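## Task

Get the cardboard box into the tote, which is somewhere in the room, resting fully inside with nothing sticking out past the rim. The robot must not tip over or finish leaning, which counts as failure. The box has to stay in place by itself at the end; if only the robot is holding it there, the goal is not met.

## Robot and tools

ROBOT. A Hello Robot Stretch 3 with one arm: a two-wheel base (0.33 m long, 0.34 m wide), a lift on a vertical mast, and a telescoping arm pointing out the robot's RIGHT side, ending in a wrist (yaw, pitch, roll) and a two-finger gripper. The base cannot slide sideways, so reaching further forward means driving. Turning in place pivots about the point midway between the wheels, 0.05 m behind the front edge. Fully stowed, the folded wrist sweeps a 0.28 m radius; an unfolded, level gripper reaches past that. Loose objects may occasionally get nudged by an outside push.

FRAMES. Base frame: origin on the floor between the drive wheels, x ahead, y to the left, z up. hand_pose is reported in it, located where the closed fingertips meet. Odometry frame is the base frame at the start; heading is positive leftward, -3.142 to 3.142.

TOOL execute_actions(actions): a list of actions run in order; an empty list just returns the current state and images. Each action may hold "robot", "steps" (1 to 450 control steps, 30 per second, default 1) and "until" (ends the action early when all its conditions hold). {"steps": n} alone waits. "robot" is one command, a list of up to 8 commands run in sequence (with {"pause_s": s}, up to 15 s), or {"stop": true} to brake everything and clear the queue. A command may contain:
- "base": exactly one of {"translate_m": d} (relative drive in metres, forward positive, |d| at most 1) or {"rotate_rad": d} (relative turn in radians, counter-clockwise/left positive, |d| at most 3.2). Both are offsets from where the base is when that command begins.
- "joints": absolute targets by name; unnamed joints keep their previous target. Ranges: lift_m 0 to 1.1 (arm height); arm_m 0 to 0.52 (extension); wrist_yaw_rad -1.345 to 4.42 (0 along the arm, positive swings toward the front, 3.0 folds over the base); wrist_pitch_rad -1.57 to 0.451 (0 level, negative tips fingers down); wrist_roll_rad -2.911 to 2.911; gripper_m -0.089 to 0.179 (larger is wider; actual fingertip gap is smaller by about 0.007 nearly shut, 0.025 fully open, zero below 0.007); head_pan_rad -3.953 to 1.73 (0 ahead, positive left, -1.57 looks along the arm); head_tilt_rad -1.53 to 0.419 (negative down).
- "contact_limits": {"arm_m": effort %} from 1 to 100, the effort at which the arm halts; lower is gentler, too low halts immediately. Holds until the arm's next command.
Motions in one command start together and keep running across later actions and while you think. A fresh command overrides goals at once and discards any leftover queue. Out-of-range values or invalid actions make the whole call rejected with nothing executed.
"until" examples: {"robot": {"status": "ended"}} waits until nothing reports moving and no queue runs; {"robot": {"lift_m": [">", 0.3], "base_status": ["!=", "moving"]}} for specific fields; {"any": {"status": "ended"}} fires when any one motion finishes. Don't wait for an exact reading with "=".

TOOL zoom_image(camera, region): camera is head_camera, nav_camera or wrist_camera; region [x0, y0, x1, y1] in pixels of that camera's latest image, top-left origin, at most 504 by 504. head_camera and nav_camera move with head pan/tilt; wrist_camera rides on the gripper.

TOOL finished_scene(scene): ends the given scene number irrevocably and reports success. Wait until every motion has ended first, because a final brake may leave things short of their goals.

RESULTS. Each shows one instant plus one image per camera. base_status gives progress (travelled of goal) from wheel counts; joint_goals and joint_status per joint; statuses: moving, done, off_target (resting away from goal, possibly still pushing), contact_stop (lift or arm pushed into something and went slack), time_out, stopped, not_commanded, torque_fault (wrist servo shut off ~10 s). refusals and queue (idle/running/done/dropped/stopped), queue_left. Lines starting refused:, dropped:, replaced: explain problems (indices count from 0). robot.on_its_own appears when the robot changed a goal, a joint is slack or off, a motor strains at rest, or base_tilt drifted 3 degrees or more. measured_speeds per second; motor_effort in percent (positive pushes toward higher values; peak in brackets; readings are biased and noisy). lidar_m: 12 distances in 30-degree sectors starting straight ahead going counter-clockwise (4th left, 7th behind, 10th right), at 0.17 m height, '-' for nothing. wrist_depth_mm and head_depth_mm: 7x7 grids of median depths in mm. base_tilt in degrees (forward/right positive).

SPEED AND SAFETY. Full base speed (0.30 m/s, 1.9 rad/s) needs lift_m under 0.30, arm_m under 0.03 and wrist_yaw_rad over 2.54; otherwise 0.10 m/s and 0.63 rad/s. Fold or unfold the wrist only with lift_m 0.32 to 0.95, wrist_pitch_rad -0.4 and roll near 0; once folded the lift may drop to 0.25. With yaw below -0.4 keep pitch at -0.5 or lower. To grasp, command gripper_m smaller than the object's width; to let go, open at least 0.02 beyond where the fingers made contact; gripper readings do not confirm a hold. Avoid pressing the arm against rigid things when the gripper is above roughly 0.45 m, repeated pushes after a contact_stop, and driving while holding or pushing something fixed: these can tip the robot. If it snags or leans, reverse the last motion in small steps, pull the gripper clear, and if still tipped lower lift_m to about 0.2. Avoid drops, slams and hard pushes; release objects gently inside the tote.

Each tool is called as name(argument=value, ...) on one line, values as JSON.

## Session

execute_actions(actions=[])

Scene clock: 0.00 s.
robot.base_odometry: x=+0.000 y=+0.000 heading=+0.000 (m, m, rad; robot's odometry frame)
robot.turned_by_wheels: +0.000 (rad since the last result)
robot.turned_by_imu: +0.000 (rad since the last result)
robot.base_tilt: forward=-1.5 right=+0.3 (deg)
robot.lidar_m: 1.30 0.84 0.78 0.78 0.97 1.61 1.31 0.85 0.78 0.79 1.89 1.45
robot.head_depth_mm: 1803 1993 1971 1982 1892 1967 1470 / 1848 2025 2055 2043 1827 2066 2014 / 1843 2131 2102 2131 1749 2091 1918 / 1853 2186 2170 2160 2154 2185 2105 / 1868 2254 1704 1742 1761 1815 1854 / 1882 1405 1378 1398 1418 1449 1470 / 1822 1133 1151 1166 1191 1203 1222
robot.base_status: not_commanded
robot.joint_positions: lift_m=+0.578 arm_m=+0.002 wrist_yaw_rad=+2.959 wrist_pitch_rad=-0.375 wrist_roll_rad=-0.005 gripper_m=+0.037 head_pan_rad=+0.007 head_tilt_rad=-0.014
robot.joint_goals: lift_m=+0.578 arm_m=+0.002 wrist_yaw_rad=+2.959 wrist_pitch_rad=-0.375 wrist_roll_rad=-0.005 gripper_m=+0.037 head_pan_rad=+0.007 head_tilt_rad=-0.014
robot.joint_status: lift_m=not_commanded arm_m=not_commanded wrist_yaw_rad=not_commanded wrist_pitch_rad=not_commanded wrist_roll_rad=not_commanded gripper_m=not_commanded head_pan_rad=not_commanded head_tilt_rad=not_commanded
robot.measured_speeds: translate_m=+0.000 rotate_rad=+0.000 lift_m=+0.000 arm_m=+0.000 wrist_yaw_rad=+0.000 wrist_pitch_rad=+0.000 wrist_roll_rad=+0.000 head_pan_rad=+0.000 head_tilt_rad=+0.000
robot: refusals=0 queue=idle queue_left=0
robot.motor_effort: left_wheel=+1 right_wheel=+1 lift_m=+29 arm_m=+0 wrist_yaw_rad=-1 wrist_pitch_rad=+4 wrist_roll_rad=+0 gripper_m=+0 head_pan_rad=+0 head_tilt_rad=+2 (%)
robot.hand_pose: x=+0.0204 y=+0.0788 z=+0.6000 quat_wxyz=(+0.195, +0.702, +0.069, +0.682) (m; robot's base frame)
robot.wrist_depth_mm: - - 812 766 725 698 668 / - - 895 843 788 764 709 / - - 951 898 877 808 773 / - - - - 936 883 828 / - - - - - 970 902 / 942 934 - 963 - 930 909 / 808 794 790 807 777 775 795
pictures: head_camera (sideways: a quarter turn clockwise sets it upright), nav_camera (sideways: a quarter turn counterclockwise sets it upright), wrist_camera
Images, in order (width x height): head_camera 896x504, nav_camera 672x504, wrist_camera 644x364.

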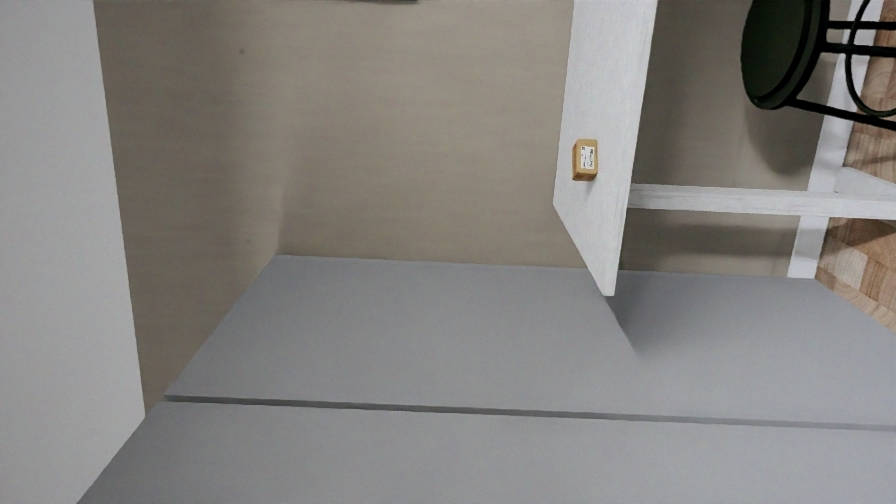

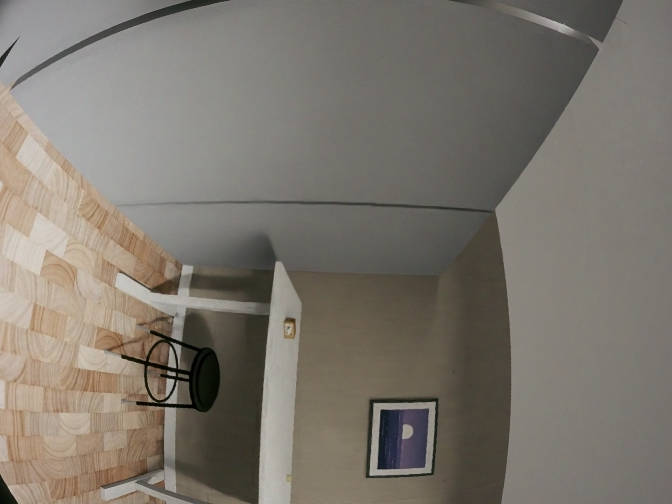

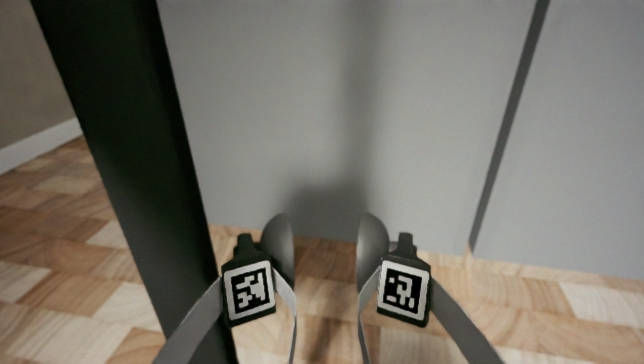

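execute_actions(actions=[{"robot": {"joints": {"head_pan_rad": -0.9, "head_tilt_rad": -0.5}}, "steps": 120, "until": {"robot": {"status": "ended"}}}])

execute_actions(actions=[{"robot": {"joints": {"head_pan_rad": -2.0, "head_tilt_rad": -0.5}}, "steps": 120, "until": {"robot": {"status": "ended"}}}])

execute_actions(actions=[{"robot": {"joints": {"head_pan_rad": -3.1, "head_tilt_rad": -0.5}}, "steps": 120, "until": {"robot": {"status": "ended"}}}])

Scene clock: 1.23 s.
robot.base_odometry: x=+0.000 y=+0.000 heading=+0.000 (m, m, rad; robot's odometry frame)
robot.turned_by_wheels: +0.000 (rad since the last result)
robot.turned_by_imu: +0.000 (rad since the last result)
robot.base_tilt: forward=-1.5 right=+0.3 (deg)
robot.lidar_m: 1.30 0.85 0.78 0.79 0.97 1.61 1.31 0.85 0.78 0.79 1.89 1.45
robot.head_depth_mm: 2491 2691 2845 2777 2059 1603 1314 / 2361 2608 2880 2792 2014 1586 1299 / 2194 2423 2729 2755 1999 1567 1295 / 2091 2253 2483 2607 1978 1558 1282 / 1967 2097 2302 2441 1949 1545 1276 / 1858 1980 2228 2381 1926 1536 1273 / 1771 1868 2072 2243 1910 1518 1259
robot.base_status: not_commanded
robot.joint_positions: lift_m=+0.578 arm_m=+0.002 wrist_yaw_rad=+2.959 wrist_pitch_rad=-0.375 wrist_roll_rad=-0.005 gripper_m=+0.037 head_pan_rad=-0.893 head_tilt_rad=-0.494
robot.joint_goals: lift_m=+0.578 arm_m=+0.002 wrist_yaw_rad=+2.959 wrist_pitch_rad=-0.375 wrist_roll_rad=-0.005 gripper_m=+0.037 head_pan_rad=-0.900 head_tilt_rad=-0.500
robot.joint_status: lift_m=not_commanded arm_m=not_commanded wrist_yaw_rad=not_commanded wrist_pitch_rad=not_commanded wrist_roll_rad=not_commanded gripper_m=not_commanded head_pan_rad=done head_tilt_rad=done
robot.measured_speeds: translate_m=+0.000 rotate_rad=+0.000 lift_m=+0.000 arm_m=+0.000 wrist_yaw_rad=+0.000 wrist_pitch_rad=+0.000 wrist_roll_rad=+0.000 head_pan_rad=+0.000 head_tilt_rad=+0.000
robot: refusals=0 queue=done queue_left=0
robot.motor_effort: left_wheel=+1(1) right_wheel=+0(0) lift_m=+29(29) arm_m=+0(0) wrist_yaw_rad=+0(1) wrist_pitch_rad=+4(4) wrist_roll_rad=+0(0) gripper_m=+1(1) head_pan_rad=-2(29) head_tilt_rad=-2(26) (%)
robot.hand_pose: x=+0.0204 y=+0.0788 z=+0.6000 quat_wxyz=(+0.195, +0.702, +0.069, +0.682) (m; robot's base frame)
robot.wrist_depth_mm: - - 803 767 735 703 669 / - - 896 832 788 757 711 / - - 964 913 847 830 781 / - - - 1000 936 915 836 / - - - - 999 966 901 / 927 941 - 931 - 931 911 / 805 805 808 791 803 798 791
pictures: head_camera (sideways: a quarter turn clockwise sets it upright), nav_camera (sideways: a quarter turn counterclockwise sets it upright), wrist_camera
camera_calibration (this result's frames):
head_camera: T_world_to_cam=[[-0.341746, 0.357964, -0.868948, 1.15643], [0.788757, 0.611951, -0.0581141, 0.0767868], [0.510951, -0.70525, -0.491479, 0.595904], [0, 0, 0, 1]] pos_world=[0.0301614, -0.0406892, 1.30221]
nav_camera: T_world_to_cam=[[0.334845, -0.379139, 0.862631, -1.08214], [-0.774361, -0.632338, 0.0226592, 0.0279281], [0.536884, -0.675575, -0.505326, 0.611681], [0, 0, 0, 1]] pos_world=[0.0555733, 0.0206155, 1.24195]
wrist_camera: T_world_to_cam=[[0.981109, -0.192894, 0.0147553, -0.0183063], [-0.0848939, -0.497817, -0.863117, 0.588227], [0.173835, 0.845559, -0.504788, 0.396328], [0, 0, 0, 1]] pos_world=[-0.000998398, -0.0458204, 0.708041]
Images, in order (width x height): head_camera 896x504, nav_camera 672x504, wrist_camera 644x364.

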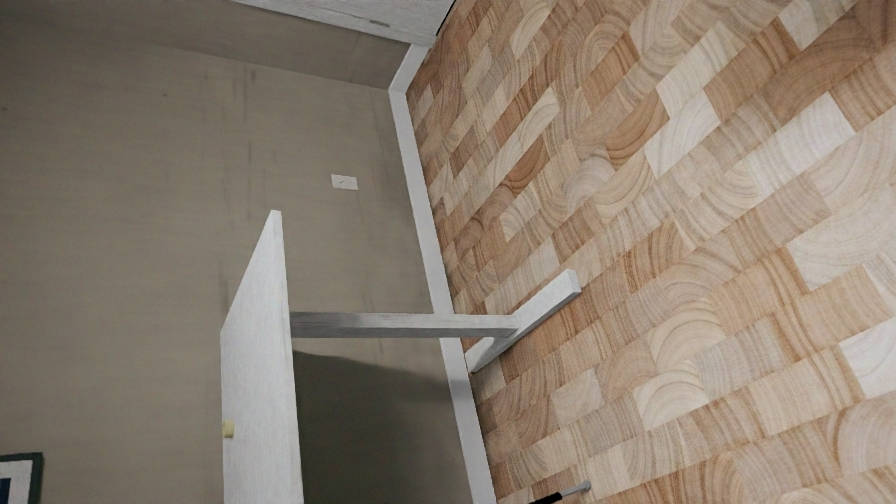

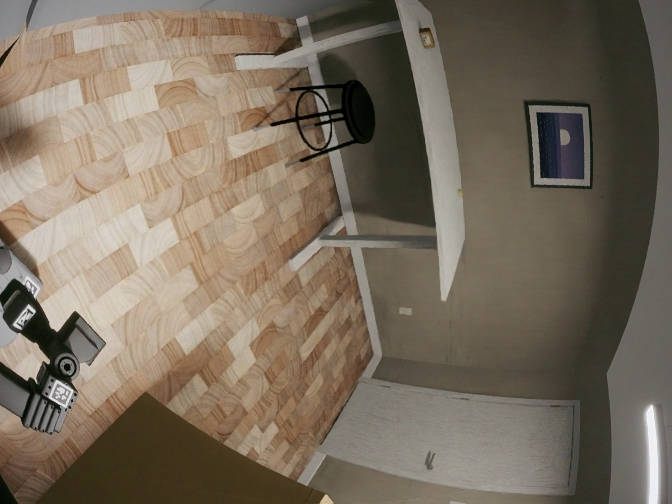

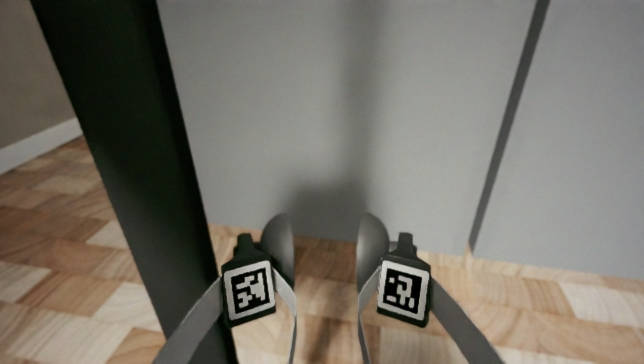

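Scene clock: 2.33 s.
robot.base_odometry: x=+0.000 y=+0.000 heading=+0.000 (m, m, rad; robot's odometry frame)
robot.turned_by_wheels: +0.000 (rad since the last result)
robot.turned_by_imu: +0.000 (rad since the last result)
robot.base_tilt: forward=-1.4 right=+0.3 (deg)
robot.lidar_m: 1.30 0.85 0.78 0.78 0.97 1.61 1.31 0.85 0.78 0.79 1.89 1.44
robot.head_depth_mm: 1983 2186 2325 898 965 1101 1247 / 1989 2176 2269 891 949 1084 1235 / 1993 2169 1351 879 946 1073 1227 / 1977 2152 1315 867 931 1061 1209 / 1952 2095 1289 859 924 1050 1195 / 1938 2095 1249 848 912 1040 1175 / 1933 2086 2249 848 924 1388 1226
robot.base_status: not_commanded
robot.joint_positions: lift_m=+0.578 arm_m=+0.002 wrist_yaw_rad=+2.959 wrist_pitch_rad=-0.375 wrist_roll_rad=-0.005 gripper_m=+0.037 head_pan_rad=-1.993 head_tilt_rad=-0.494
robot.joint_goals: lift_m=+0.578 arm_m=+0.002 wrist_yaw_rad=+2.959 wrist_pitch_rad=-0.375 wrist_roll_rad=-0.005 gripper_m=+0.037 head_pan_rad=-2.000 head_tilt_rad=-0.500
robot.joint_status: lift_m=not_commanded arm_m=not_commanded wrist_yaw_rad=not_commanded wrist_pitch_rad=not_commanded wrist_roll_rad=not_commanded gripper_m=not_commanded head_pan_rad=done head_tilt_rad=done
robot.measured_speeds: translate_m=+0.000 rotate_rad=+0.000 lift_m=+0.000 arm_m=+0.000 wrist_yaw_rad=+0.000 wrist_pitch_rad=+0.000 wrist_roll_rad=+0.000 head_pan_rad=+0.000 head_tilt_rad=+0.000
robot: refusals=0 queue=done queue_left=0
robot.motor_effort: left_wheel=+1(1) right_wheel=+0(1) lift_m=+29(29) arm_m=+0(0) wrist_yaw_rad=+0(0) wrist_pitch_rad=+4(4) wrist_roll_rad=+0(0) gripper_m=+0(0) head_pan_rad=-2(30) head_tilt_rad=-3(2) (%)
robot.hand_pose: x=+0.0204 y=+0.0788 z=+0.6000 quat_wxyz=(+0.195, +0.702, +0.069, +0.682) (m; robot's base frame)
robot.wrist_depth_mm: - - 825 786 737 714 658 / - - 896 839 792 773 705 / - - 972 921 854 820 763 / - - - - 946 878 829 / - - - - - 977 891 / 938 948 - 942 - 923 944 / 801 809 801 794 794 799 788
pictures: head_camera (sideways: a quarter turn clockwise sets it upright), nav_camera (sideways: a quarter turn counterclockwise sets it upright), wrist_camera
camera_calibration (this result's frames):
head_camera: T_world_to_cam=[[0.164119, 0.467189, -0.868792, 1.15314], [0.90316, -0.425352, -0.0581198, 0.0760964], [-0.396696, -0.775119, -0.491755, 0.6018], [0, 0, 0, 1]] pos_world=[-0.0192484, -0.0399002, 1.3022]
nav_camera: T_world_to_cam=[[-0.18612, -0.470641, 0.862471, -1.07875], [-0.914794, 0.403285, 0.0226571, 0.0287875], [-0.358485, -0.784766, -0.505599, 0.617499], [0, 0, 0, 1]] pos_world=[0.0469213, -0.0347226, 1.24195]
Images, in order (width x height): head_camera 896x504, nav_camera 672x504, wrist_camera 644x364.

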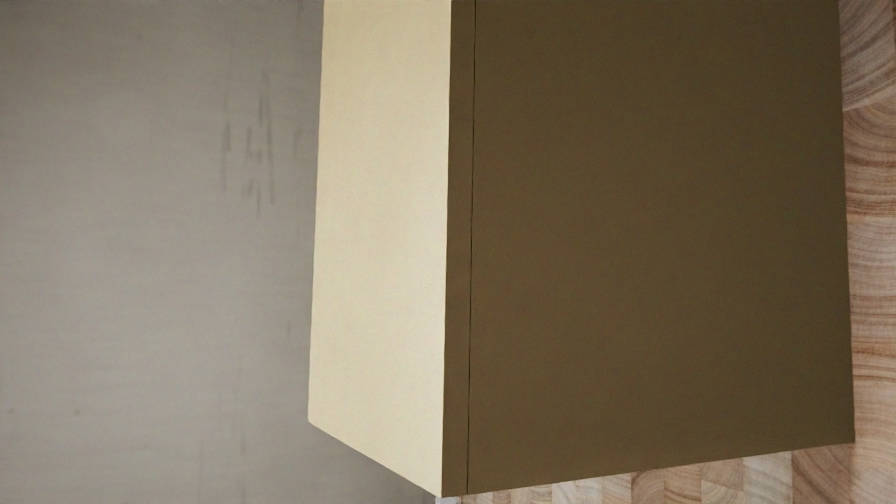

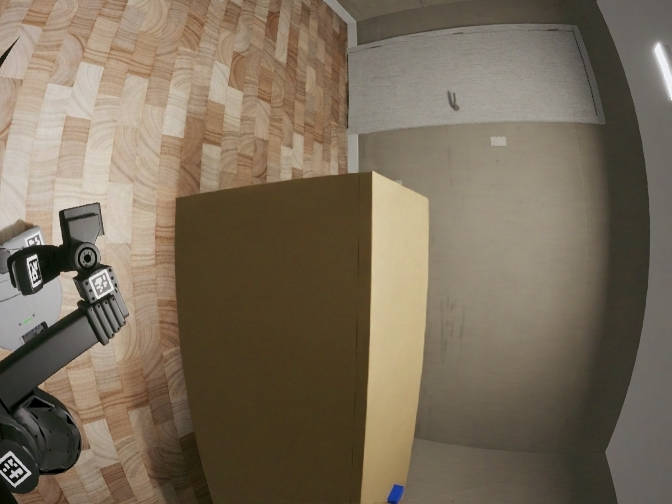

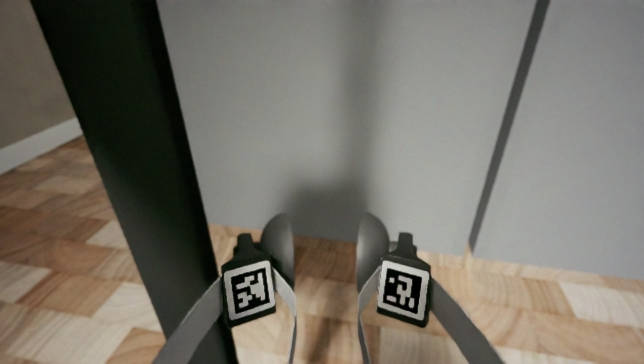

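Scene clock: 3.43 s.
robot.base_odometry: x=+0.000 y=+0.000 heading=+0.000 (m, m, rad; robot's odometry frame)
robot.turned_by_wheels: +0.000 (rad since the last result)
robot.turned_by_imu: +0.000 (rad since the last result)
robot.base_tilt: forward=-1.4 right=+0.3 (deg)
robot.lidar_m: 1.29 0.85 0.78 0.78 0.97 1.61 1.31 0.85 0.78 0.79 1.89 1.45
robot.head_depth_mm: 1289 1377 1489 1621 1755 1592 1307 / 1326 1422 1538 1708 1823 1587 1303 / 1388 1496 1634 1787 1913 1567 1289 / 1449 1562 1707 1883 1974 1558 1285 / 1504 1642 1685 1805 1890 1545 1275 / 1567 1711 1392 1454 1600 1528 1266 / 1641 1784 1238 1210 1305 1393 1256
robot.base_status: not_commanded
robot.joint_positions: lift_m=+0.578 arm_m=+0.002 wrist_yaw_rad=+2.959 wrist_pitch_rad=-0.375 wrist_roll_rad=-0.005 gripper_m=+0.037 head_pan_rad=-3.093 head_tilt_rad=-0.494
robot.joint_goals: lift_m=+0.578 arm_m=+0.002 wrist_yaw_rad=+2.959 wrist_pitch_rad=-0.375 wrist_roll_rad=-0.005 gripper_m=+0.037 head_pan_rad=-3.100 head_tilt_rad=-0.500
robot.joint_status: lift_m=not_commanded arm_m=not_commanded wrist_yaw_rad=not_commanded wrist_pitch_rad=not_commanded wrist_roll_rad=not_commanded gripper_m=not_commanded head_pan_rad=done head_tilt_rad=done
robot.measured_speeds: translate_m=+0.000 rotate_rad=+0.000 lift_m=+0.000 arm_m=+0.000 wrist_yaw_rad=+0.000 wrist_pitch_rad=+0.000 wrist_roll_rad=+0.000 head_pan_rad=+0.000 head_tilt_rad=+0.000
robot: refusals=0 queue=done queue_left=0
robot.motor_effort: left_wheel=+1(1) right_wheel=+0(1) lift_m=+29(29) arm_m=+0(0) wrist_yaw_rad=-1(0) wrist_pitch_rad=+4(4) wrist_roll_rad=+0(0) gripper_m=+0(1) head_pan_rad=-3(28) head_tilt_rad=-3(3) (%)
robot.hand_pose: x=+0.0204 y=+0.0788 z=+0.6000 quat_wxyz=(+0.195, +0.702, +0.069, +0.682) (m; robot's base frame)
robot.wrist_depth_mm: - - 816 782 742 709 669 / - - 909 838 785 767 735 / - - 970 898 853 815 762 / - - - - 902 885 850 / - - - - - 999 902 / 935 945 - 933 - 929 925 / 813 808 805 790 789 801 791
pictures: head_camera (sideways: a quarter turn clockwise sets it upright), nav_camera (sideways: a quarter turn counterclockwise sets it upright), wrist_camera
camera_calibration (this result's frames):
head_camera: T_world_to_cam=[[0.490858, 0.065652, -0.868763, 1.15111], [0.0305934, -0.997841, -0.0581209, 0.0814204], [-0.870703, 0.00195071, -0.491806, 0.604758], [0, 0, 0, 1]] pos_world=[-0.0409573, 0.00449224, 1.3022]
nav_camera: T_world_to_cam=[[-0.503914, -0.0476107, 0.862441, -1.07677], [-0.0555352, 0.9982, 0.0226567, 0.0235465], [-0.861967, -0.0364788, -0.50565, 0.620636], [0, 0, 0, 1]] pos_world=[-0.00632522, -0.05213, 1.24194]
wrist_camera: T_world_to_cam=[[0.981109, -0.192894, 0.0147552, -0.0183062], [-0.0848941, -0.497817, -0.863117, 0.588227], [0.173835, 0.845559, -0.504788, 0.396328], [0, 0, 0, 1]] pos_world=[-0.000998389, -0.0458204, 0.708041]
Images, in order (width x height): head_camera 896x504, nav_camera 672x504, wrist_camera 644x364.

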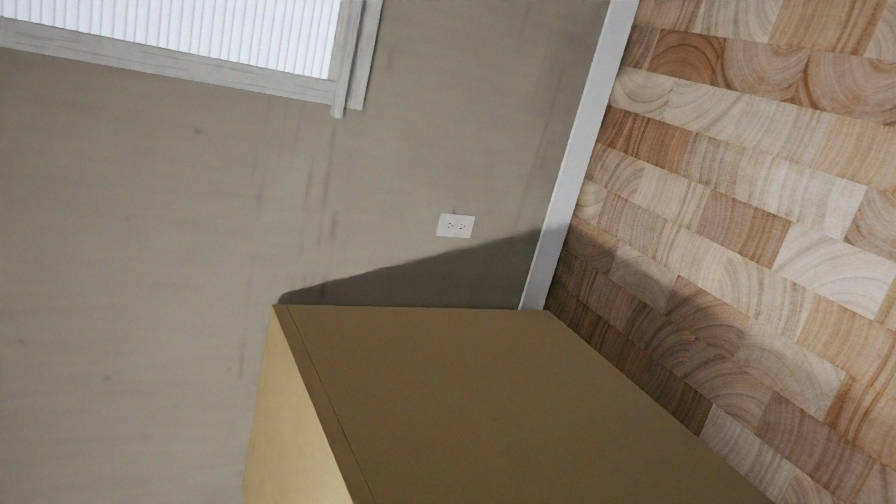

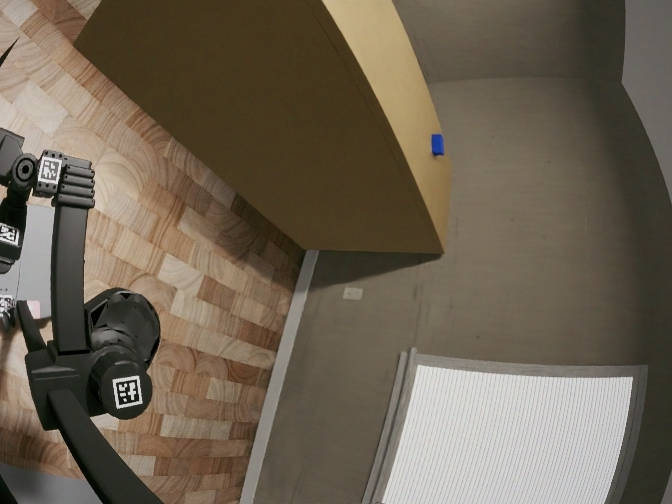

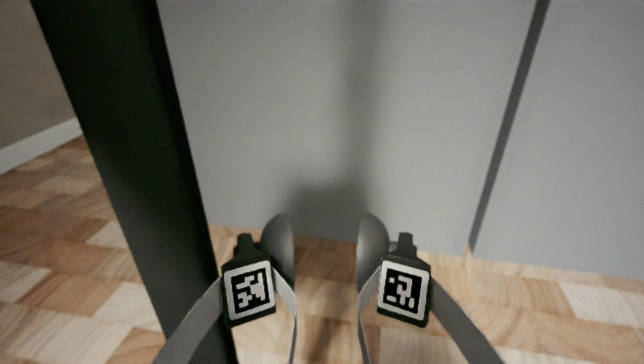

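execute_actions(actions=[{"robot": {"base": {"translate_m": 1.0}, "joints": {"head_pan_rad": -0.3, "head_tilt_rad": -0.6, "wrist_yaw_rad": 0.0, "wrist_pitch_rad": -0.4, "lift_m": 0.8}}, "steps": 200, "until": {"robot": {"wrist_yaw_rad": ["<", 1.0]}}}, {"robot": {"joints": {"lift_m": 1.06, "gripper_m": 0.179}}, "steps": 450, "until": {"robot": {"status": "ended"}}}])

Scene clock: 15.43 s.
robot.base_odometry: x=+1.000 y=+0.000 heading=+0.000 (m, m, rad; robot's odometry frame)
robot.turned_by_wheels: +0.000 (rad since the last result)
robot.turned_by_imu: +0.001 (rad since the last result)
robot.base_tilt: forward=-1.5 right=+0.3 (deg)
robot.lidar_m: 0.67 0.44 0.40 0.40 0.50 1.03 1.93 1.36 1.80 1.41 0.63 0.79
robot.head_depth_mm: 993 1090 942 644 951 894 1187 / 992 1100 920 637 959 1399 1227 / 1005 1107 904 630 1608 1458 1221 / 1001 1110 888 620 1112 1404 1216 / 1010 1111 863 612 1597 1393 1204 / 1014 1126 1227 603 1585 1411 1193 / 993 1040 1092 1073 1190 1267 1169
robot.base_status: done (translate_m +1.0000 of +1.0000)
robot.joint_positions: lift_m=+1.060 arm_m=+0.002 wrist_yaw_rad=+0.002 wrist_pitch_rad=-0.412 wrist_roll_rad=-0.005 gripper_m=+0.179 head_pan_rad=-0.307 head_tilt_rad=-0.593
robot.joint_goals: lift_m=+1.060 arm_m=+0.002 wrist_yaw_rad=+0.000 wrist_pitch_rad=-0.400 wrist_roll_rad=-0.005 gripper_m=+0.179 head_pan_rad=-0.300 head_tilt_rad=-0.600
robot.joint_status: lift_m=done arm_m=not_commanded wrist_yaw_rad=done wrist_pitch_rad=done wrist_roll_rad=not_commanded gripper_m=done head_pan_rad=done head_tilt_rad=done
robot.measured_speeds: translate_m=+0.000 rotate_rad=+0.000 lift_m=+0.000 arm_m=+0.000 wrist_yaw_rad=+0.000 wrist_pitch_rad=+0.000 wrist_roll_rad=+0.000 head_pan_rad=+0.000 head_tilt_rad=+0.000
robot: refusals=0 queue=done queue_left=0
robot.motor_effort: left_wheel=+0(6) right_wheel=+1(5) lift_m=+32(35) arm_m=+0(0) wrist_yaw_rad=-2(1) wrist_pitch_rad=+4(4) wrist_roll_rad=+0(0) gripper_m=+2(84) head_pan_rad=+2(30) head_tilt_rad=-3(13) (%)
robot.hand_pose: x=-0.0210 y=-0.3721 z=+1.0739 quat_wxyz=(+0.694, +0.146, -0.690, -0.144) (m; robot's base frame)
robot.wrist_depth_mm: - - - - - - - / 848 855 860 - - - - / 591 589 666 - - - - / 442 464 - - - - - / 377 - - - - - - / - - - - - - - / - 766 - - - - -
pictures: head_camera (sideways: a quarter turn clockwise sets it upright), nav_camera (sideways: a quarter turn counterclockwise sets it upright), wrist_camera
camera_calibration (this result's frames):
head_camera: T_world_to_cam=[[-0.562281, 0.134664, -0.815908, 1.08861], [0.313495, 0.947716, -0.0596259, 0.0816465], [0.765219, -0.28931, -0.5751, 0.703149], [0, 0, 0, 1]] pos_world=[0.0484483, -0.020547, 1.29746]
nav_camera: T_world_to_cam=[[0.567582, -0.155918, 0.808418, -1.01287], [-0.293689, -0.955651, 0.0218812, 0.0260118], [0.769154, -0.249843, -0.588201, 0.718088], [0, 0, 0, 1]] pos_world=[0.0302061, 0.0463424, 1.24063]
wrist_camera: T_world_to_cam=[[-0.999843, 0.00911334, 0.0151783, -0.0385996], [-0.00792358, 0.536326, -0.843973, 1.13515], [-0.0158319, -0.843961, -0.53617, 0.424977], [0, 0, 0, 1]] pos_world=[-0.0228709, -0.249794, 1.18648]
Images, in order (width x height): head_camera 896x504, nav_camera 672x504, wrist_camera 644x364.

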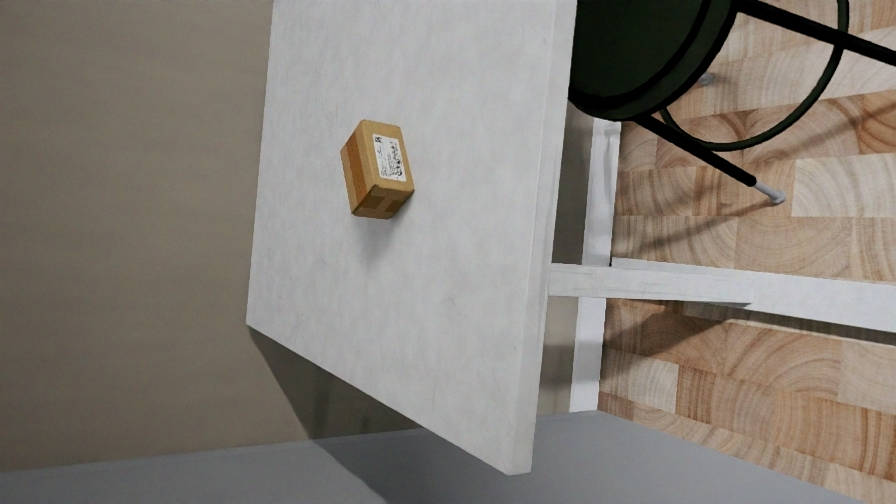

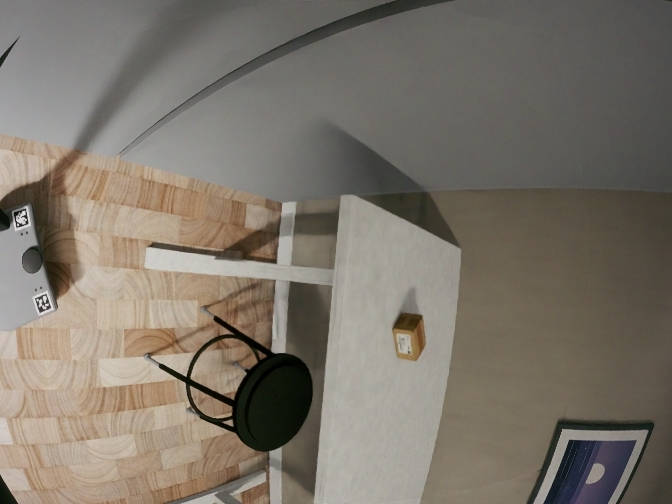

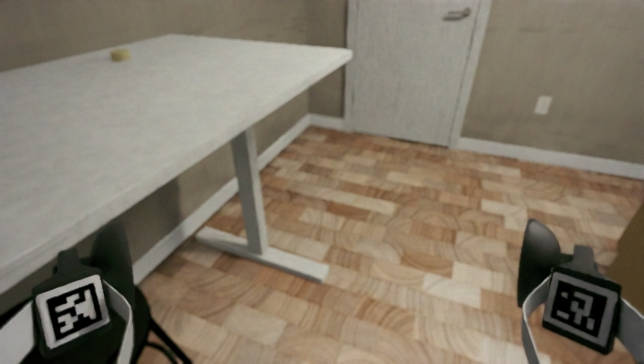

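zoom_image(camera="head_camera", region=[310, 100, 450, 240])

Region (310, 100, 450, 240) of head_camera's 896x504 image, scaled by 3.600, with more detail than that image has.

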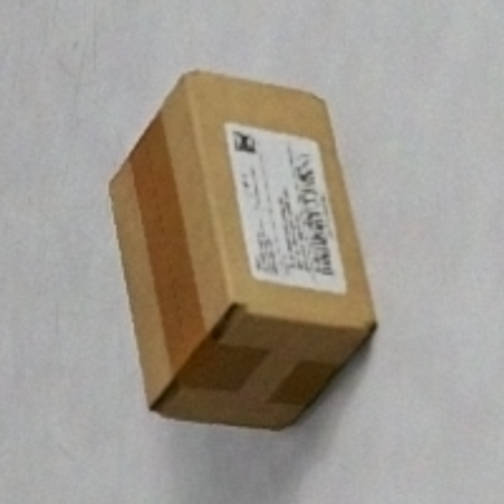

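execute_actions(actions=[{"robot": {"base": {"rotate_rad": 0.862}, "joints": {"head_pan_rad": -1.3, "head_tilt_rad": -0.55, "wrist_yaw_rad": 0.883, "lift_m": 1.09, "arm_m": 0.39}}, "steps": 300, "until": {"robot": {"status": "ended"}}}])

Scene clock: 20.37 s.
robot.base_odometry: x=+1.000 y=+0.000 heading=+0.862 (m, m, rad; robot's odometry frame)
robot.turned_by_wheels: +0.862 (rad since the last result)
robot.turned_by_imu: +0.853 (rad since the last result)
robot.base_tilt: forward=-1.5 right=+0.3 (deg)
robot.lidar_m: 0.40 0.40 0.45 0.73 2.55 1.39 1.35 2.71 0.63 0.63 0.79 0.48
robot.head_depth_mm: 1012 - 972 687 978 919 1230 / 1022 - 942 676 964 940 1229 / 1021 1112 936 668 997 1372 1213 / 1008 1102 938 657 1580 1488 1231 / 1000 1107 902 649 998 1361 1199 / 993 1092 936 643 1546 1464 1221 / 991 1083 1186 631 1395 1415 1224
robot.base_status: done (rotate_rad +0.8619 of +0.8620)
robot.joint_positions: lift_m=+1.090 arm_m=+0.390 wrist_yaw_rad=+0.882 wrist_pitch_rad=-0.413 wrist_roll_rad=-0.005 gripper_m=+0.179 head_pan_rad=-1.293 head_tilt_rad=-0.557
robot.joint_goals: lift_m=+1.090 arm_m=+0.390 wrist_yaw_rad=+0.883 wrist_pitch_rad=-0.400 wrist_roll_rad=-0.005 gripper_m=+0.179 head_pan_rad=-1.300 head_tilt_rad=-0.550
robot.joint_status: lift_m=done arm_m=done wrist_yaw_rad=done wrist_pitch_rad=done wrist_roll_rad=not_commanded gripper_m=done head_pan_rad=done head_tilt_rad=done
robot.measured_speeds: translate_m=+0.000 rotate_rad=+0.000 lift_m=+0.000 arm_m=+0.000 wrist_yaw_rad=+0.000 wrist_pitch_rad=+0.000 wrist_roll_rad=+0.000 head_pan_rad=+0.000 head_tilt_rad=+0.000
robot: refusals=0 queue=done queue_left=0
robot.motor_effort: left_wheel=-3(8) right_wheel=+2(6) lift_m=+32(34) arm_m=+4(5) wrist_yaw_rad=+0(1) wrist_pitch_rad=+4(4) wrist_roll_rad=+0(0) gripper_m=+1(1) head_pan_rad=-2(30) head_tilt_rad=+3(8) (%)
robot.hand_pose: x=+0.1523 y=-0.6777 z=+1.1037 quat_wxyz=(+0.689, +0.426, -0.562, +0.165) (m; robot's base frame)
robot.wrist_depth_mm: 424 519 678 711 621 542 480 / 446 532 718 764 648 579 513 / 460 564 757 816 647 602 550 / 486 603 722 498 498 488 491 / 502 623 405 399 397 404 402 / 491 340 339 338 337 336 348 / - 291 290 236 282 290 274
pictures: head_camera (sideways: a quarter turn clockwise sets it upright), nav_camera (sideways: a quarter turn counterclockwise sets it upright), wrist_camera
camera_calibration (this result's frames):
head_camera: T_world_to_cam=[[-0.189908, 0.514613, -0.836127, 1.1127], [0.9639, 0.259614, -0.0591438, 0.0770541], [0.186634, -0.817174, -0.545338, 0.667959], [0, 0, 0, 1]] pos_world=[0.0123754, -0.0467777, 1.29918]
nav_camera: T_world_to_cam=[[0.175183, -0.531016, 0.829055, -1.03738], [-0.959216, -0.281803, 0.022189, 0.0296697], [0.221847, -0.79913, -0.558726, 0.68308], [0, 0, 0, 1]] pos_world=[0.0586514, 0.00336382, 1.24104]
wrist_camera: T_world_to_cam=[[-0.643832, -0.765016, 0.0151857, -0.441767], [-0.418946, 0.335836, -0.843622, 1.25195], [0.640285, -0.549513, -0.536722, 0.286047], [0, 0, 0, 1]] pos_world=[0.0569222, -0.601221, 1.21641]
Images, in order (width x height): head_camera 896x504, nav_camera 672x504, wrist_camera 644x364.

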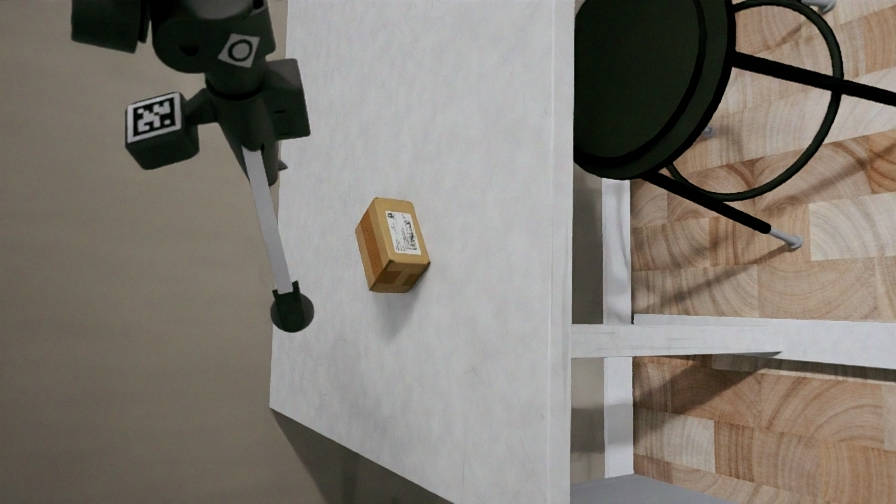

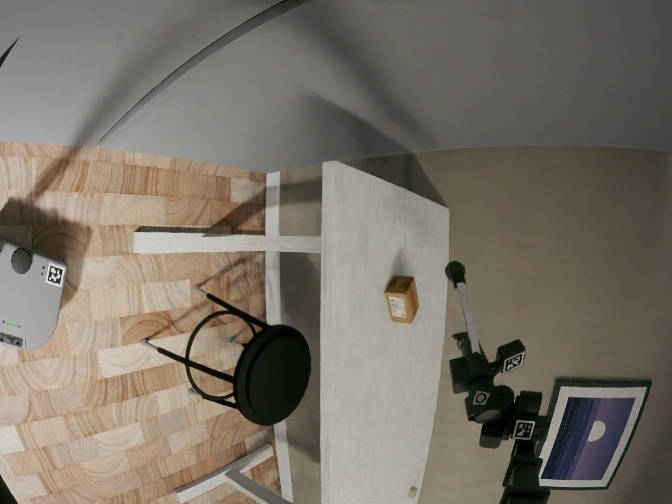

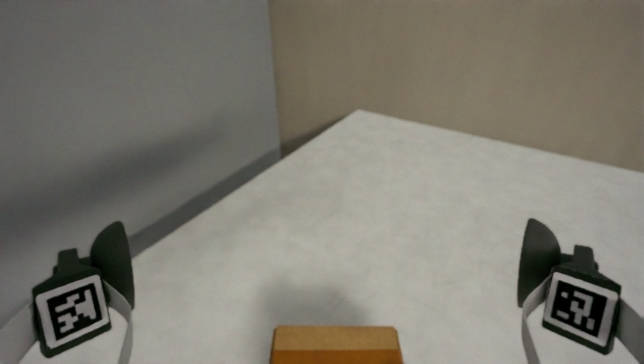

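execute_actions(actions=[{"robot": {"joints": {"lift_m": 0.965}}, "steps": 300, "until": {"robot": {"status": "ended"}}}])

Scene clock: 22.40 s.
robot.base_odometry: x=+1.000 y=+0.000 heading=+0.862 (m, m, rad; robot's odometry frame)
robot.turned_by_wheels: +0.000 (rad since the last result)
robot.turned_by_imu: +0.000 (rad since the last result)
robot.base_tilt: forward=-1.4 right=+0.3 (deg)
robot.lidar_m: 0.40 0.40 0.45 0.73 2.55 1.39 1.36 2.72 0.63 0.63 0.79 0.48
robot.head_depth_mm: 1030 1137 - 657 983 917 1238 / 1016 1125 1167 641 967 936 1208 / 1013 1117 1062 640 997 1377 1215 / 1012 1106 977 654 1589 1487 1230 / 1002 1097 957 645 1000 1367 1208 / 991 1089 935 644 1554 1458 1216 / 991 1085 1188 635 1392 1405 1222
robot.base_status: done (rotate_rad +0.8619 of +0.8620)
robot.joint_positions: lift_m=+0.965 arm_m=+0.390 wrist_yaw_rad=+0.882 wrist_pitch_rad=-0.413 wrist_roll_rad=-0.005 gripper_m=+0.179 head_pan_rad=-1.293 head_tilt_rad=-0.557
robot.joint_goals: lift_m=+0.965 arm_m=+0.390 wrist_yaw_rad=+0.883 wrist_pitch_rad=-0.400 wrist_roll_rad=-0.005 gripper_m=+0.179 head_pan_rad=-1.300 head_tilt_rad=-0.550
robot.joint_status: lift_m=done arm_m=done wrist_yaw_rad=done wrist_pitch_rad=done wrist_roll_rad=not_commanded gripper_m=done head_pan_rad=done head_tilt_rad=done
robot.measured_speeds: translate_m=+0.000 rotate_rad=+0.000 lift_m=+0.000 arm_m=+0.000 wrist_yaw_rad=+0.000 wrist_pitch_rad=+0.000 wrist_roll_rad=+0.000 head_pan_rad=+0.000 head_tilt_rad=+0.000
robot: refusals=0 queue=done queue_left=0
robot.motor_effort: left_wheel=-3(2) right_wheel=+3(2) lift_m=+26(32) arm_m=+4(4) wrist_yaw_rad=+1(1) wrist_pitch_rad=+4(4) wrist_roll_rad=+0(0) gripper_m=+0(0) head_pan_rad=-2(2) head_tilt_rad=+3(3) (%)
robot.hand_pose: x=+0.1523 y=-0.6777 z=+0.9790 quat_wxyz=(+0.689, +0.426, -0.562, +0.165) (m; robot's base frame)
robot.wrist_depth_mm: 429 519 684 703 606 543 479 / 441 546 684 500 499 492 487 / 464 525 350 349 347 344 342 / 266 267 267 174 253 265 263 / 217 223 199 140 140 215 213 / - 181 138 130 130 180 185 / - 155 152 147 148 154 147
pictures: head_camera (sideways: a quarter turn clockwise sets it upright), nav_camera (sideways: a quarter turn counterclockwise sets it upright), wrist_camera
camera_calibration (this result's frames):
head_camera: T_world_to_cam=[[-0.189908, 0.514613, -0.836127, 1.1127], [0.9639, 0.259614, -0.0591438, 0.0770541], [0.186634, -0.817174, -0.545338, 0.667959], [0, 0, 0, 1]] pos_world=[0.0123754, -0.0467777, 1.29918]
nav_camera: T_world_to_cam=[[0.175183, -0.531016, 0.829055, -1.03738], [-0.959216, -0.281803, 0.022189, 0.0296697], [0.221848, -0.79913, -0.558726, 0.68308], [0, 0, 0, 1]] pos_world=[0.0586513, 0.00336383, 1.24104]
wrist_camera: T_world_to_cam=[[-0.643832, -0.765016, 0.0151857, -0.439875], [-0.418946, 0.335836, -0.843622, 1.1467], [0.640285, -0.549513, -0.536722, 0.219086], [0, 0, 0, 1]] pos_world=[0.0569223, -0.601224, 1.09165]
Images, in order (width x height): head_camera 896x504, nav_camera 672x504, wrist_camera 644x364.

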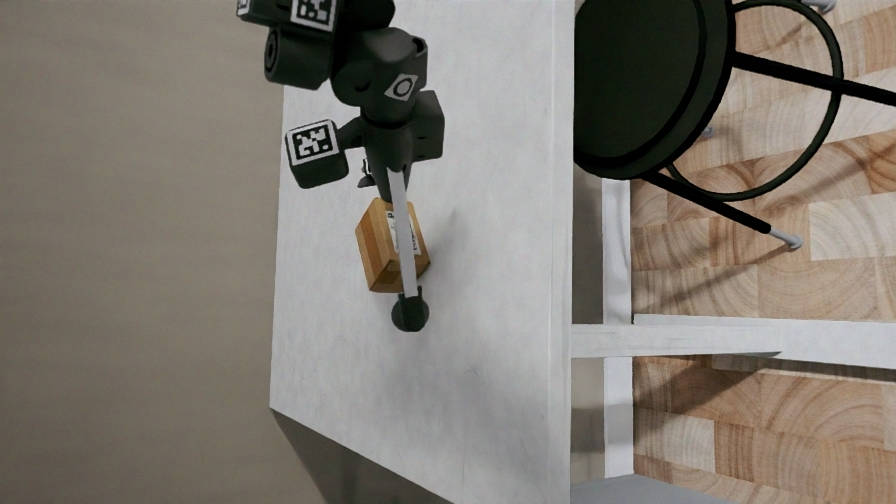

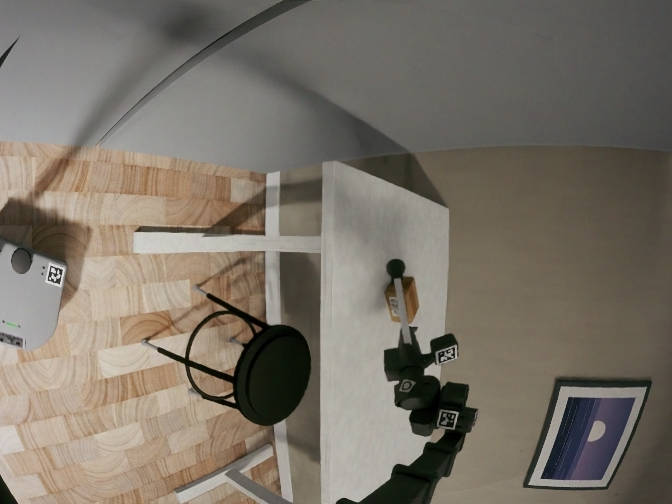

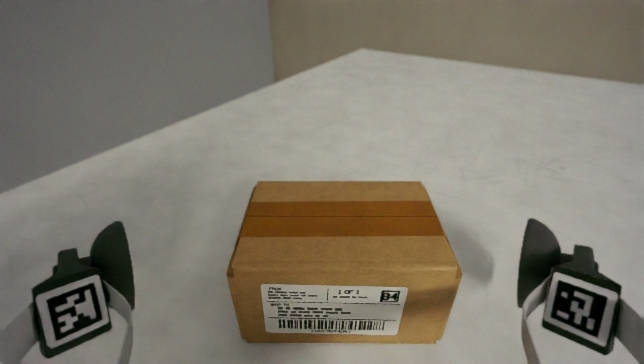

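execute_actions(actions=[{"robot": {"joints": {"lift_m": 0.959, "gripper_m": 0.125}}, "steps": 300, "until": {"robot": {"status": "ended"}}}])

Scene clock: 23.60 s.
robot.base_odometry: x=+1.000 y=+0.000 heading=+0.862 (m, m, rad; robot's odometry frame)
robot.turned_by_wheels: +0.000 (rad since the last result)
robot.turned_by_imu: +0.000 (rad since the last result)
robot.base_tilt: forward=-1.5 right=+0.3 (deg)
robot.lidar_m: 0.40 0.40 0.45 0.73 2.55 1.39 1.36 2.71 0.63 0.64 0.79 0.48
robot.head_depth_mm: 1030 1137 - 655 984 923 1233 / 1026 1123 1130 621 972 942 1223 / 1017 1114 1062 637 997 1389 1227 / 1004 1106 973 645 1586 1476 1242 / 1001 1100 954 647 998 1359 1199 / 995 1098 939 643 1538 1454 1215 / 988 1086 1188 635 1404 1418 1206
robot.base_status: done (rotate_rad +0.8619 of +0.8620)
robot.joint_positions: lift_m=+0.959 arm_m=+0.390 wrist_yaw_rad=+0.882 wrist_pitch_rad=-0.413 wrist_roll_rad=-0.005 gripper_m=+0.125 head_pan_rad=-1.293 head_tilt_rad=-0.557
robot.joint_goals: lift_m=+0.959 arm_m=+0.390 wrist_yaw_rad=+0.883 wrist_pitch_rad=-0.400 wrist_roll_rad=-0.005 gripper_m=+0.125 head_pan_rad=-1.300 head_tilt_rad=-0.550
robot.joint_status: lift_m=done arm_m=done wrist_yaw_rad=done wrist_pitch_rad=done wrist_roll_rad=not_commanded gripper_m=done head_pan_rad=done head_tilt_rad=done
robot.measured_speeds: translate_m=+0.000 rotate_rad=+0.000 lift_m=+0.000 arm_m=+0.000 wrist_yaw_rad=+0.000 wrist_pitch_rad=+0.000 wrist_roll_rad=+0.000 head_pan_rad=+0.000 head_tilt_rad=+0.000
robot: refusals=0 queue=done queue_left=0
robot.motor_effort: left_wheel=-3(2) right_wheel=+3(2) lift_m=+26(26) arm_m=+4(4) wrist_yaw_rad=+1(0) wrist_pitch_rad=+4(4) wrist_roll_rad=+0(0) gripper_m=+1(82) head_pan_rad=-2(2) head_tilt_rad=+3(3) (%)
robot.hand_pose: x=+0.1523 y=-0.6777 z=+0.9730 quat_wxyz=(+0.689, +0.426, -0.562, +0.165) (m; robot's base frame)
robot.wrist_depth_mm: 427 515 672 710 616 546 484 / 452 531 675 480 485 478 472 / 460 508 336 330 334 330 329 / 258 256 242 162 170 253 252 / 207 215 142 131 131 213 204 / 174 - 136 130 129 - 172 / 154 146 146 145 144 145 148
pictures: head_camera (sideways: a quarter turn clockwise sets it upright), nav_camera (sideways: a quarter turn counterclockwise sets it upright), wrist_camera
camera_calibration (this result's frames):
head_camera: T_world_to_cam=[[-0.189908, 0.514613, -0.836127, 1.1127], [0.9639, 0.259614, -0.0591438, 0.0770541], [0.186634, -0.817174, -0.545338, 0.667959], [0, 0, 0, 1]] pos_world=[0.0123754, -0.0467777, 1.29918]
nav_camera: T_world_to_cam=[[0.175183, -0.531016, 0.829055, -1.03738], [-0.959216, -0.281803, 0.022189, 0.0296697], [0.221847, -0.79913, -0.558726, 0.68308], [0, 0, 0, 1]] pos_world=[0.0586514, 0.00336382, 1.24104]
wrist_camera: T_world_to_cam=[[-0.643832, -0.765016, 0.0151855, -0.439784], [-0.418946, 0.335836, -0.843622, 1.14164], [0.640285, -0.549513, -0.536722, 0.215867], [0, 0, 0, 1]] pos_world=[0.0569222, -0.601224, 1.08565]
Images, in order (width x height): head_camera 896x504, nav_camera 672x504, wrist_camera 644x364.

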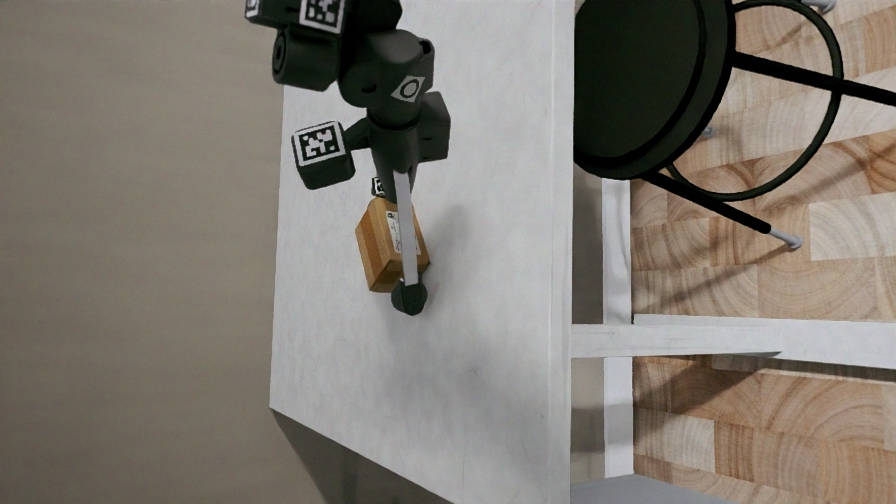

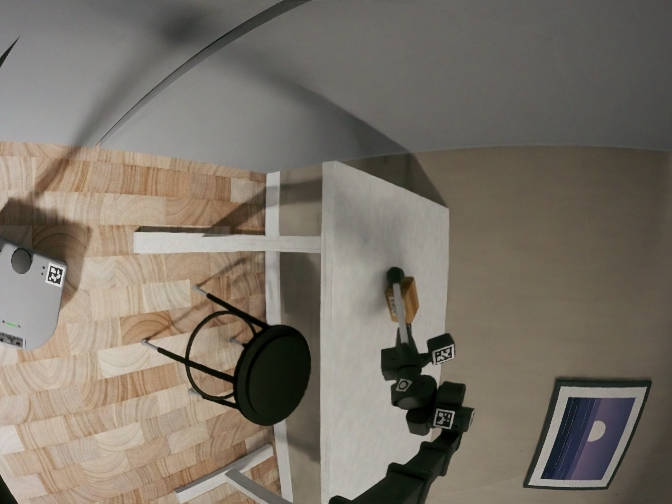

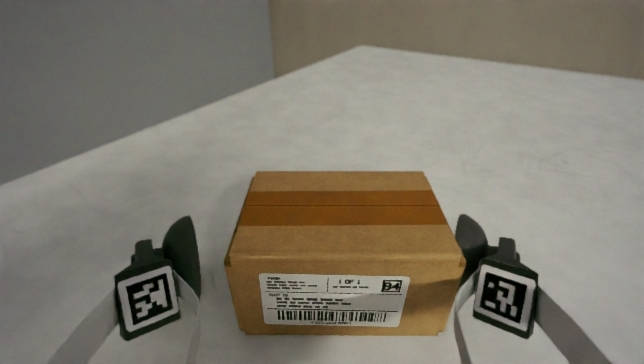

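execute_actions(actions=[{"robot": [{"joints": {"arm_m": 0.401}}, {"joints": {"gripper_m": 0.04}}], "steps": 300, "until": {"robot": {"status": "ended"}}}])

Scene clock: 25.47 s.
robot.base_odometry: x=+1.000 y=+0.000 heading=+0.862 (m, m, rad; robot's odometry frame)
robot.turned_by_wheels: +0.000 (rad since the last result)
robot.turned_by_imu: +0.000 (rad since the last result)
robot.base_tilt: forward=-1.4 right=+0.3 (deg)
robot.lidar_m: 0.40 0.40 0.45 0.73 2.54 1.40 1.35 2.72 0.62 0.64 0.79 0.48
robot.head_depth_mm: 1026 1129 - 657 979 922 1237 / 1016 1131 1168 643 978 937 1223 / 1013 1119 1053 638 997 1385 1216 / 1009 1105 978 652 1595 1488 1233 / 999 1098 950 646 995 1355 1208 / 988 1083 934 639 1547 1451 1219 / 986 1075 1189 633 1397 1407 1216
robot.base_status: done (rotate_rad +0.8619 of +0.8620)
robot.joint_positions: lift_m=+0.959 arm_m=+0.401 wrist_yaw_rad=+0.883 wrist_pitch_rad=-0.413 wrist_roll_rad=-0.005 gripper_m=+0.042 head_pan_rad=-1.293 head_tilt_rad=-0.557
robot.joint_goals: lift_m=+0.959 arm_m=+0.401 wrist_yaw_rad=+0.883 wrist_pitch_rad=-0.400 wrist_roll_rad=-0.005 gripper_m=+0.040 head_pan_rad=-1.300 head_tilt_rad=-0.550
robot.joint_status: lift_m=done arm_m=done wrist_yaw_rad=done wrist_pitch_rad=done wrist_roll_rad=not_commanded gripper_m=done head_pan_rad=done head_tilt_rad=done
robot.measured_speeds: translate_m=+0.000 rotate_rad=+0.000 lift_m=+0.000 arm_m=+0.000 wrist_yaw_rad=+0.000 wrist_pitch_rad=+0.000 wrist_roll_rad=+0.000 head_pan_rad=+0.000 head_tilt_rad=+0.000
robot: refusals=0 queue=done queue_left=0
robot.motor_effort: left_wheel=-3(3) right_wheel=+3(3) lift_m=+26(26) arm_m=+4(7) wrist_yaw_rad=+0(0) wrist_pitch_rad=+4(4) wrist_roll_rad=+0(0) gripper_m=-34(97) head_pan_rad=-2(2) head_tilt_rad=+3(3) (%)
robot.hand_pose: x=+0.1524 y=-0.6887 z=+0.9730 quat_wxyz=(+0.689, +0.426, -0.562, +0.165) (m; robot's base frame)
robot.wrist_depth_mm: 437 525 669 700 611 526 478 / 449 546 670 484 482 481 468 / 464 515 334 332 333 330 328 / 256 254 255 162 243 250 253 / 207 207 133 131 131 205 205 / 174 179 127 127 127 178 171 / 149 145 145 141 143 145 148
pictures: head_camera (sideways: a quarter turn clockwise sets it upright), nav_camera (sideways: a quarter turn counterclockwise sets it upright), wrist_camera
camera_calibration (this result's frames):
head_camera: T_world_to_cam=[[-0.189908, 0.514613, -0.836127, 1.1127], [0.9639, 0.259614, -0.0591438, 0.0770541], [0.186634, -0.817174, -0.545338, 0.667959], [0, 0, 0, 1]] pos_world=[0.0123754, -0.0467777, 1.29918]
nav_camera: T_world_to_cam=[[0.175183, -0.531016, 0.829055, -1.03738], [-0.959216, -0.281803, 0.022189, 0.0296697], [0.221847, -0.79913, -0.558726, 0.68308], [0, 0, 0, 1]] pos_world=[0.0586514, 0.00336382, 1.24104]
wrist_camera: T_world_to_cam=[[-0.643739, -0.765094, 0.0151858, -0.448243], [-0.418999, 0.335795, -0.843612, 1.1453], [0.640344, -0.549429, -0.536738, 0.209884], [0, 0, 0, 1]] pos_world=[0.0569301, -0.612218, 1.08565]
Images, in order (width x height): head_camera 896x504, nav_camera 672x504, wrist_camera 644x364.

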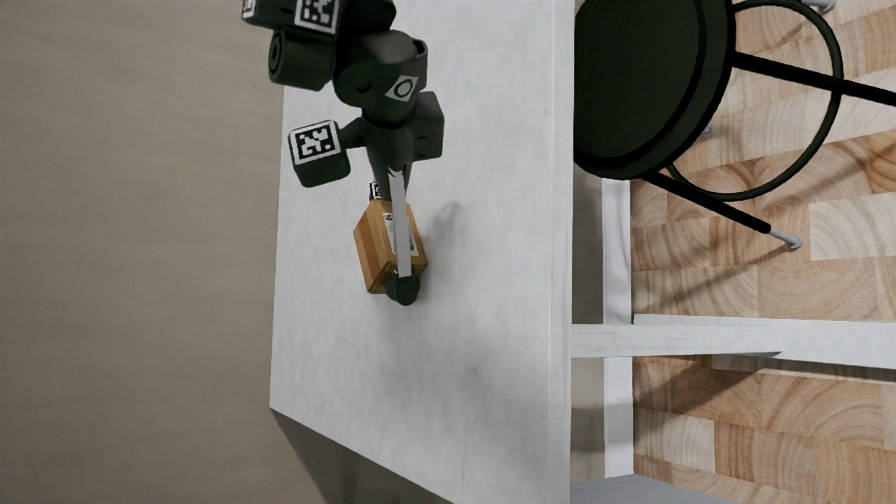

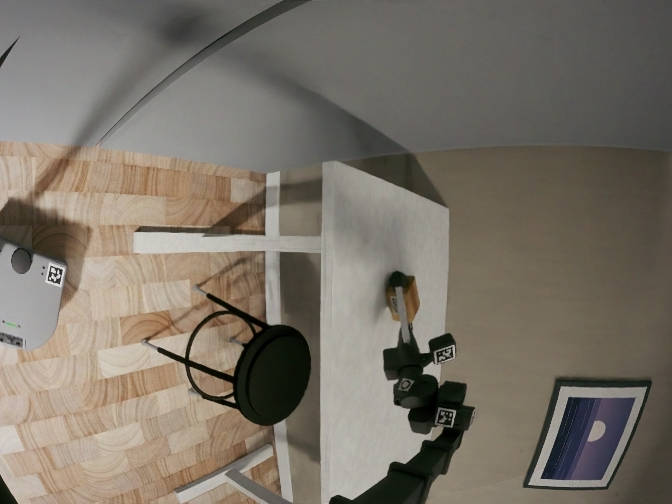

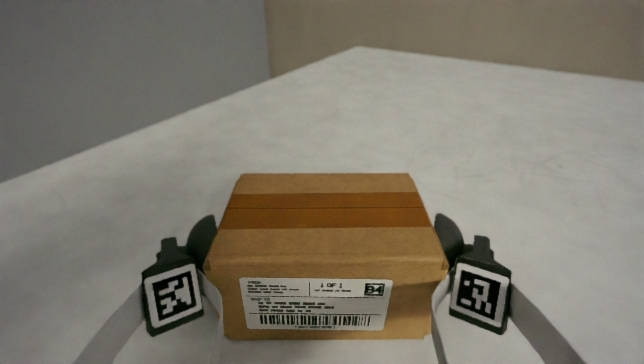

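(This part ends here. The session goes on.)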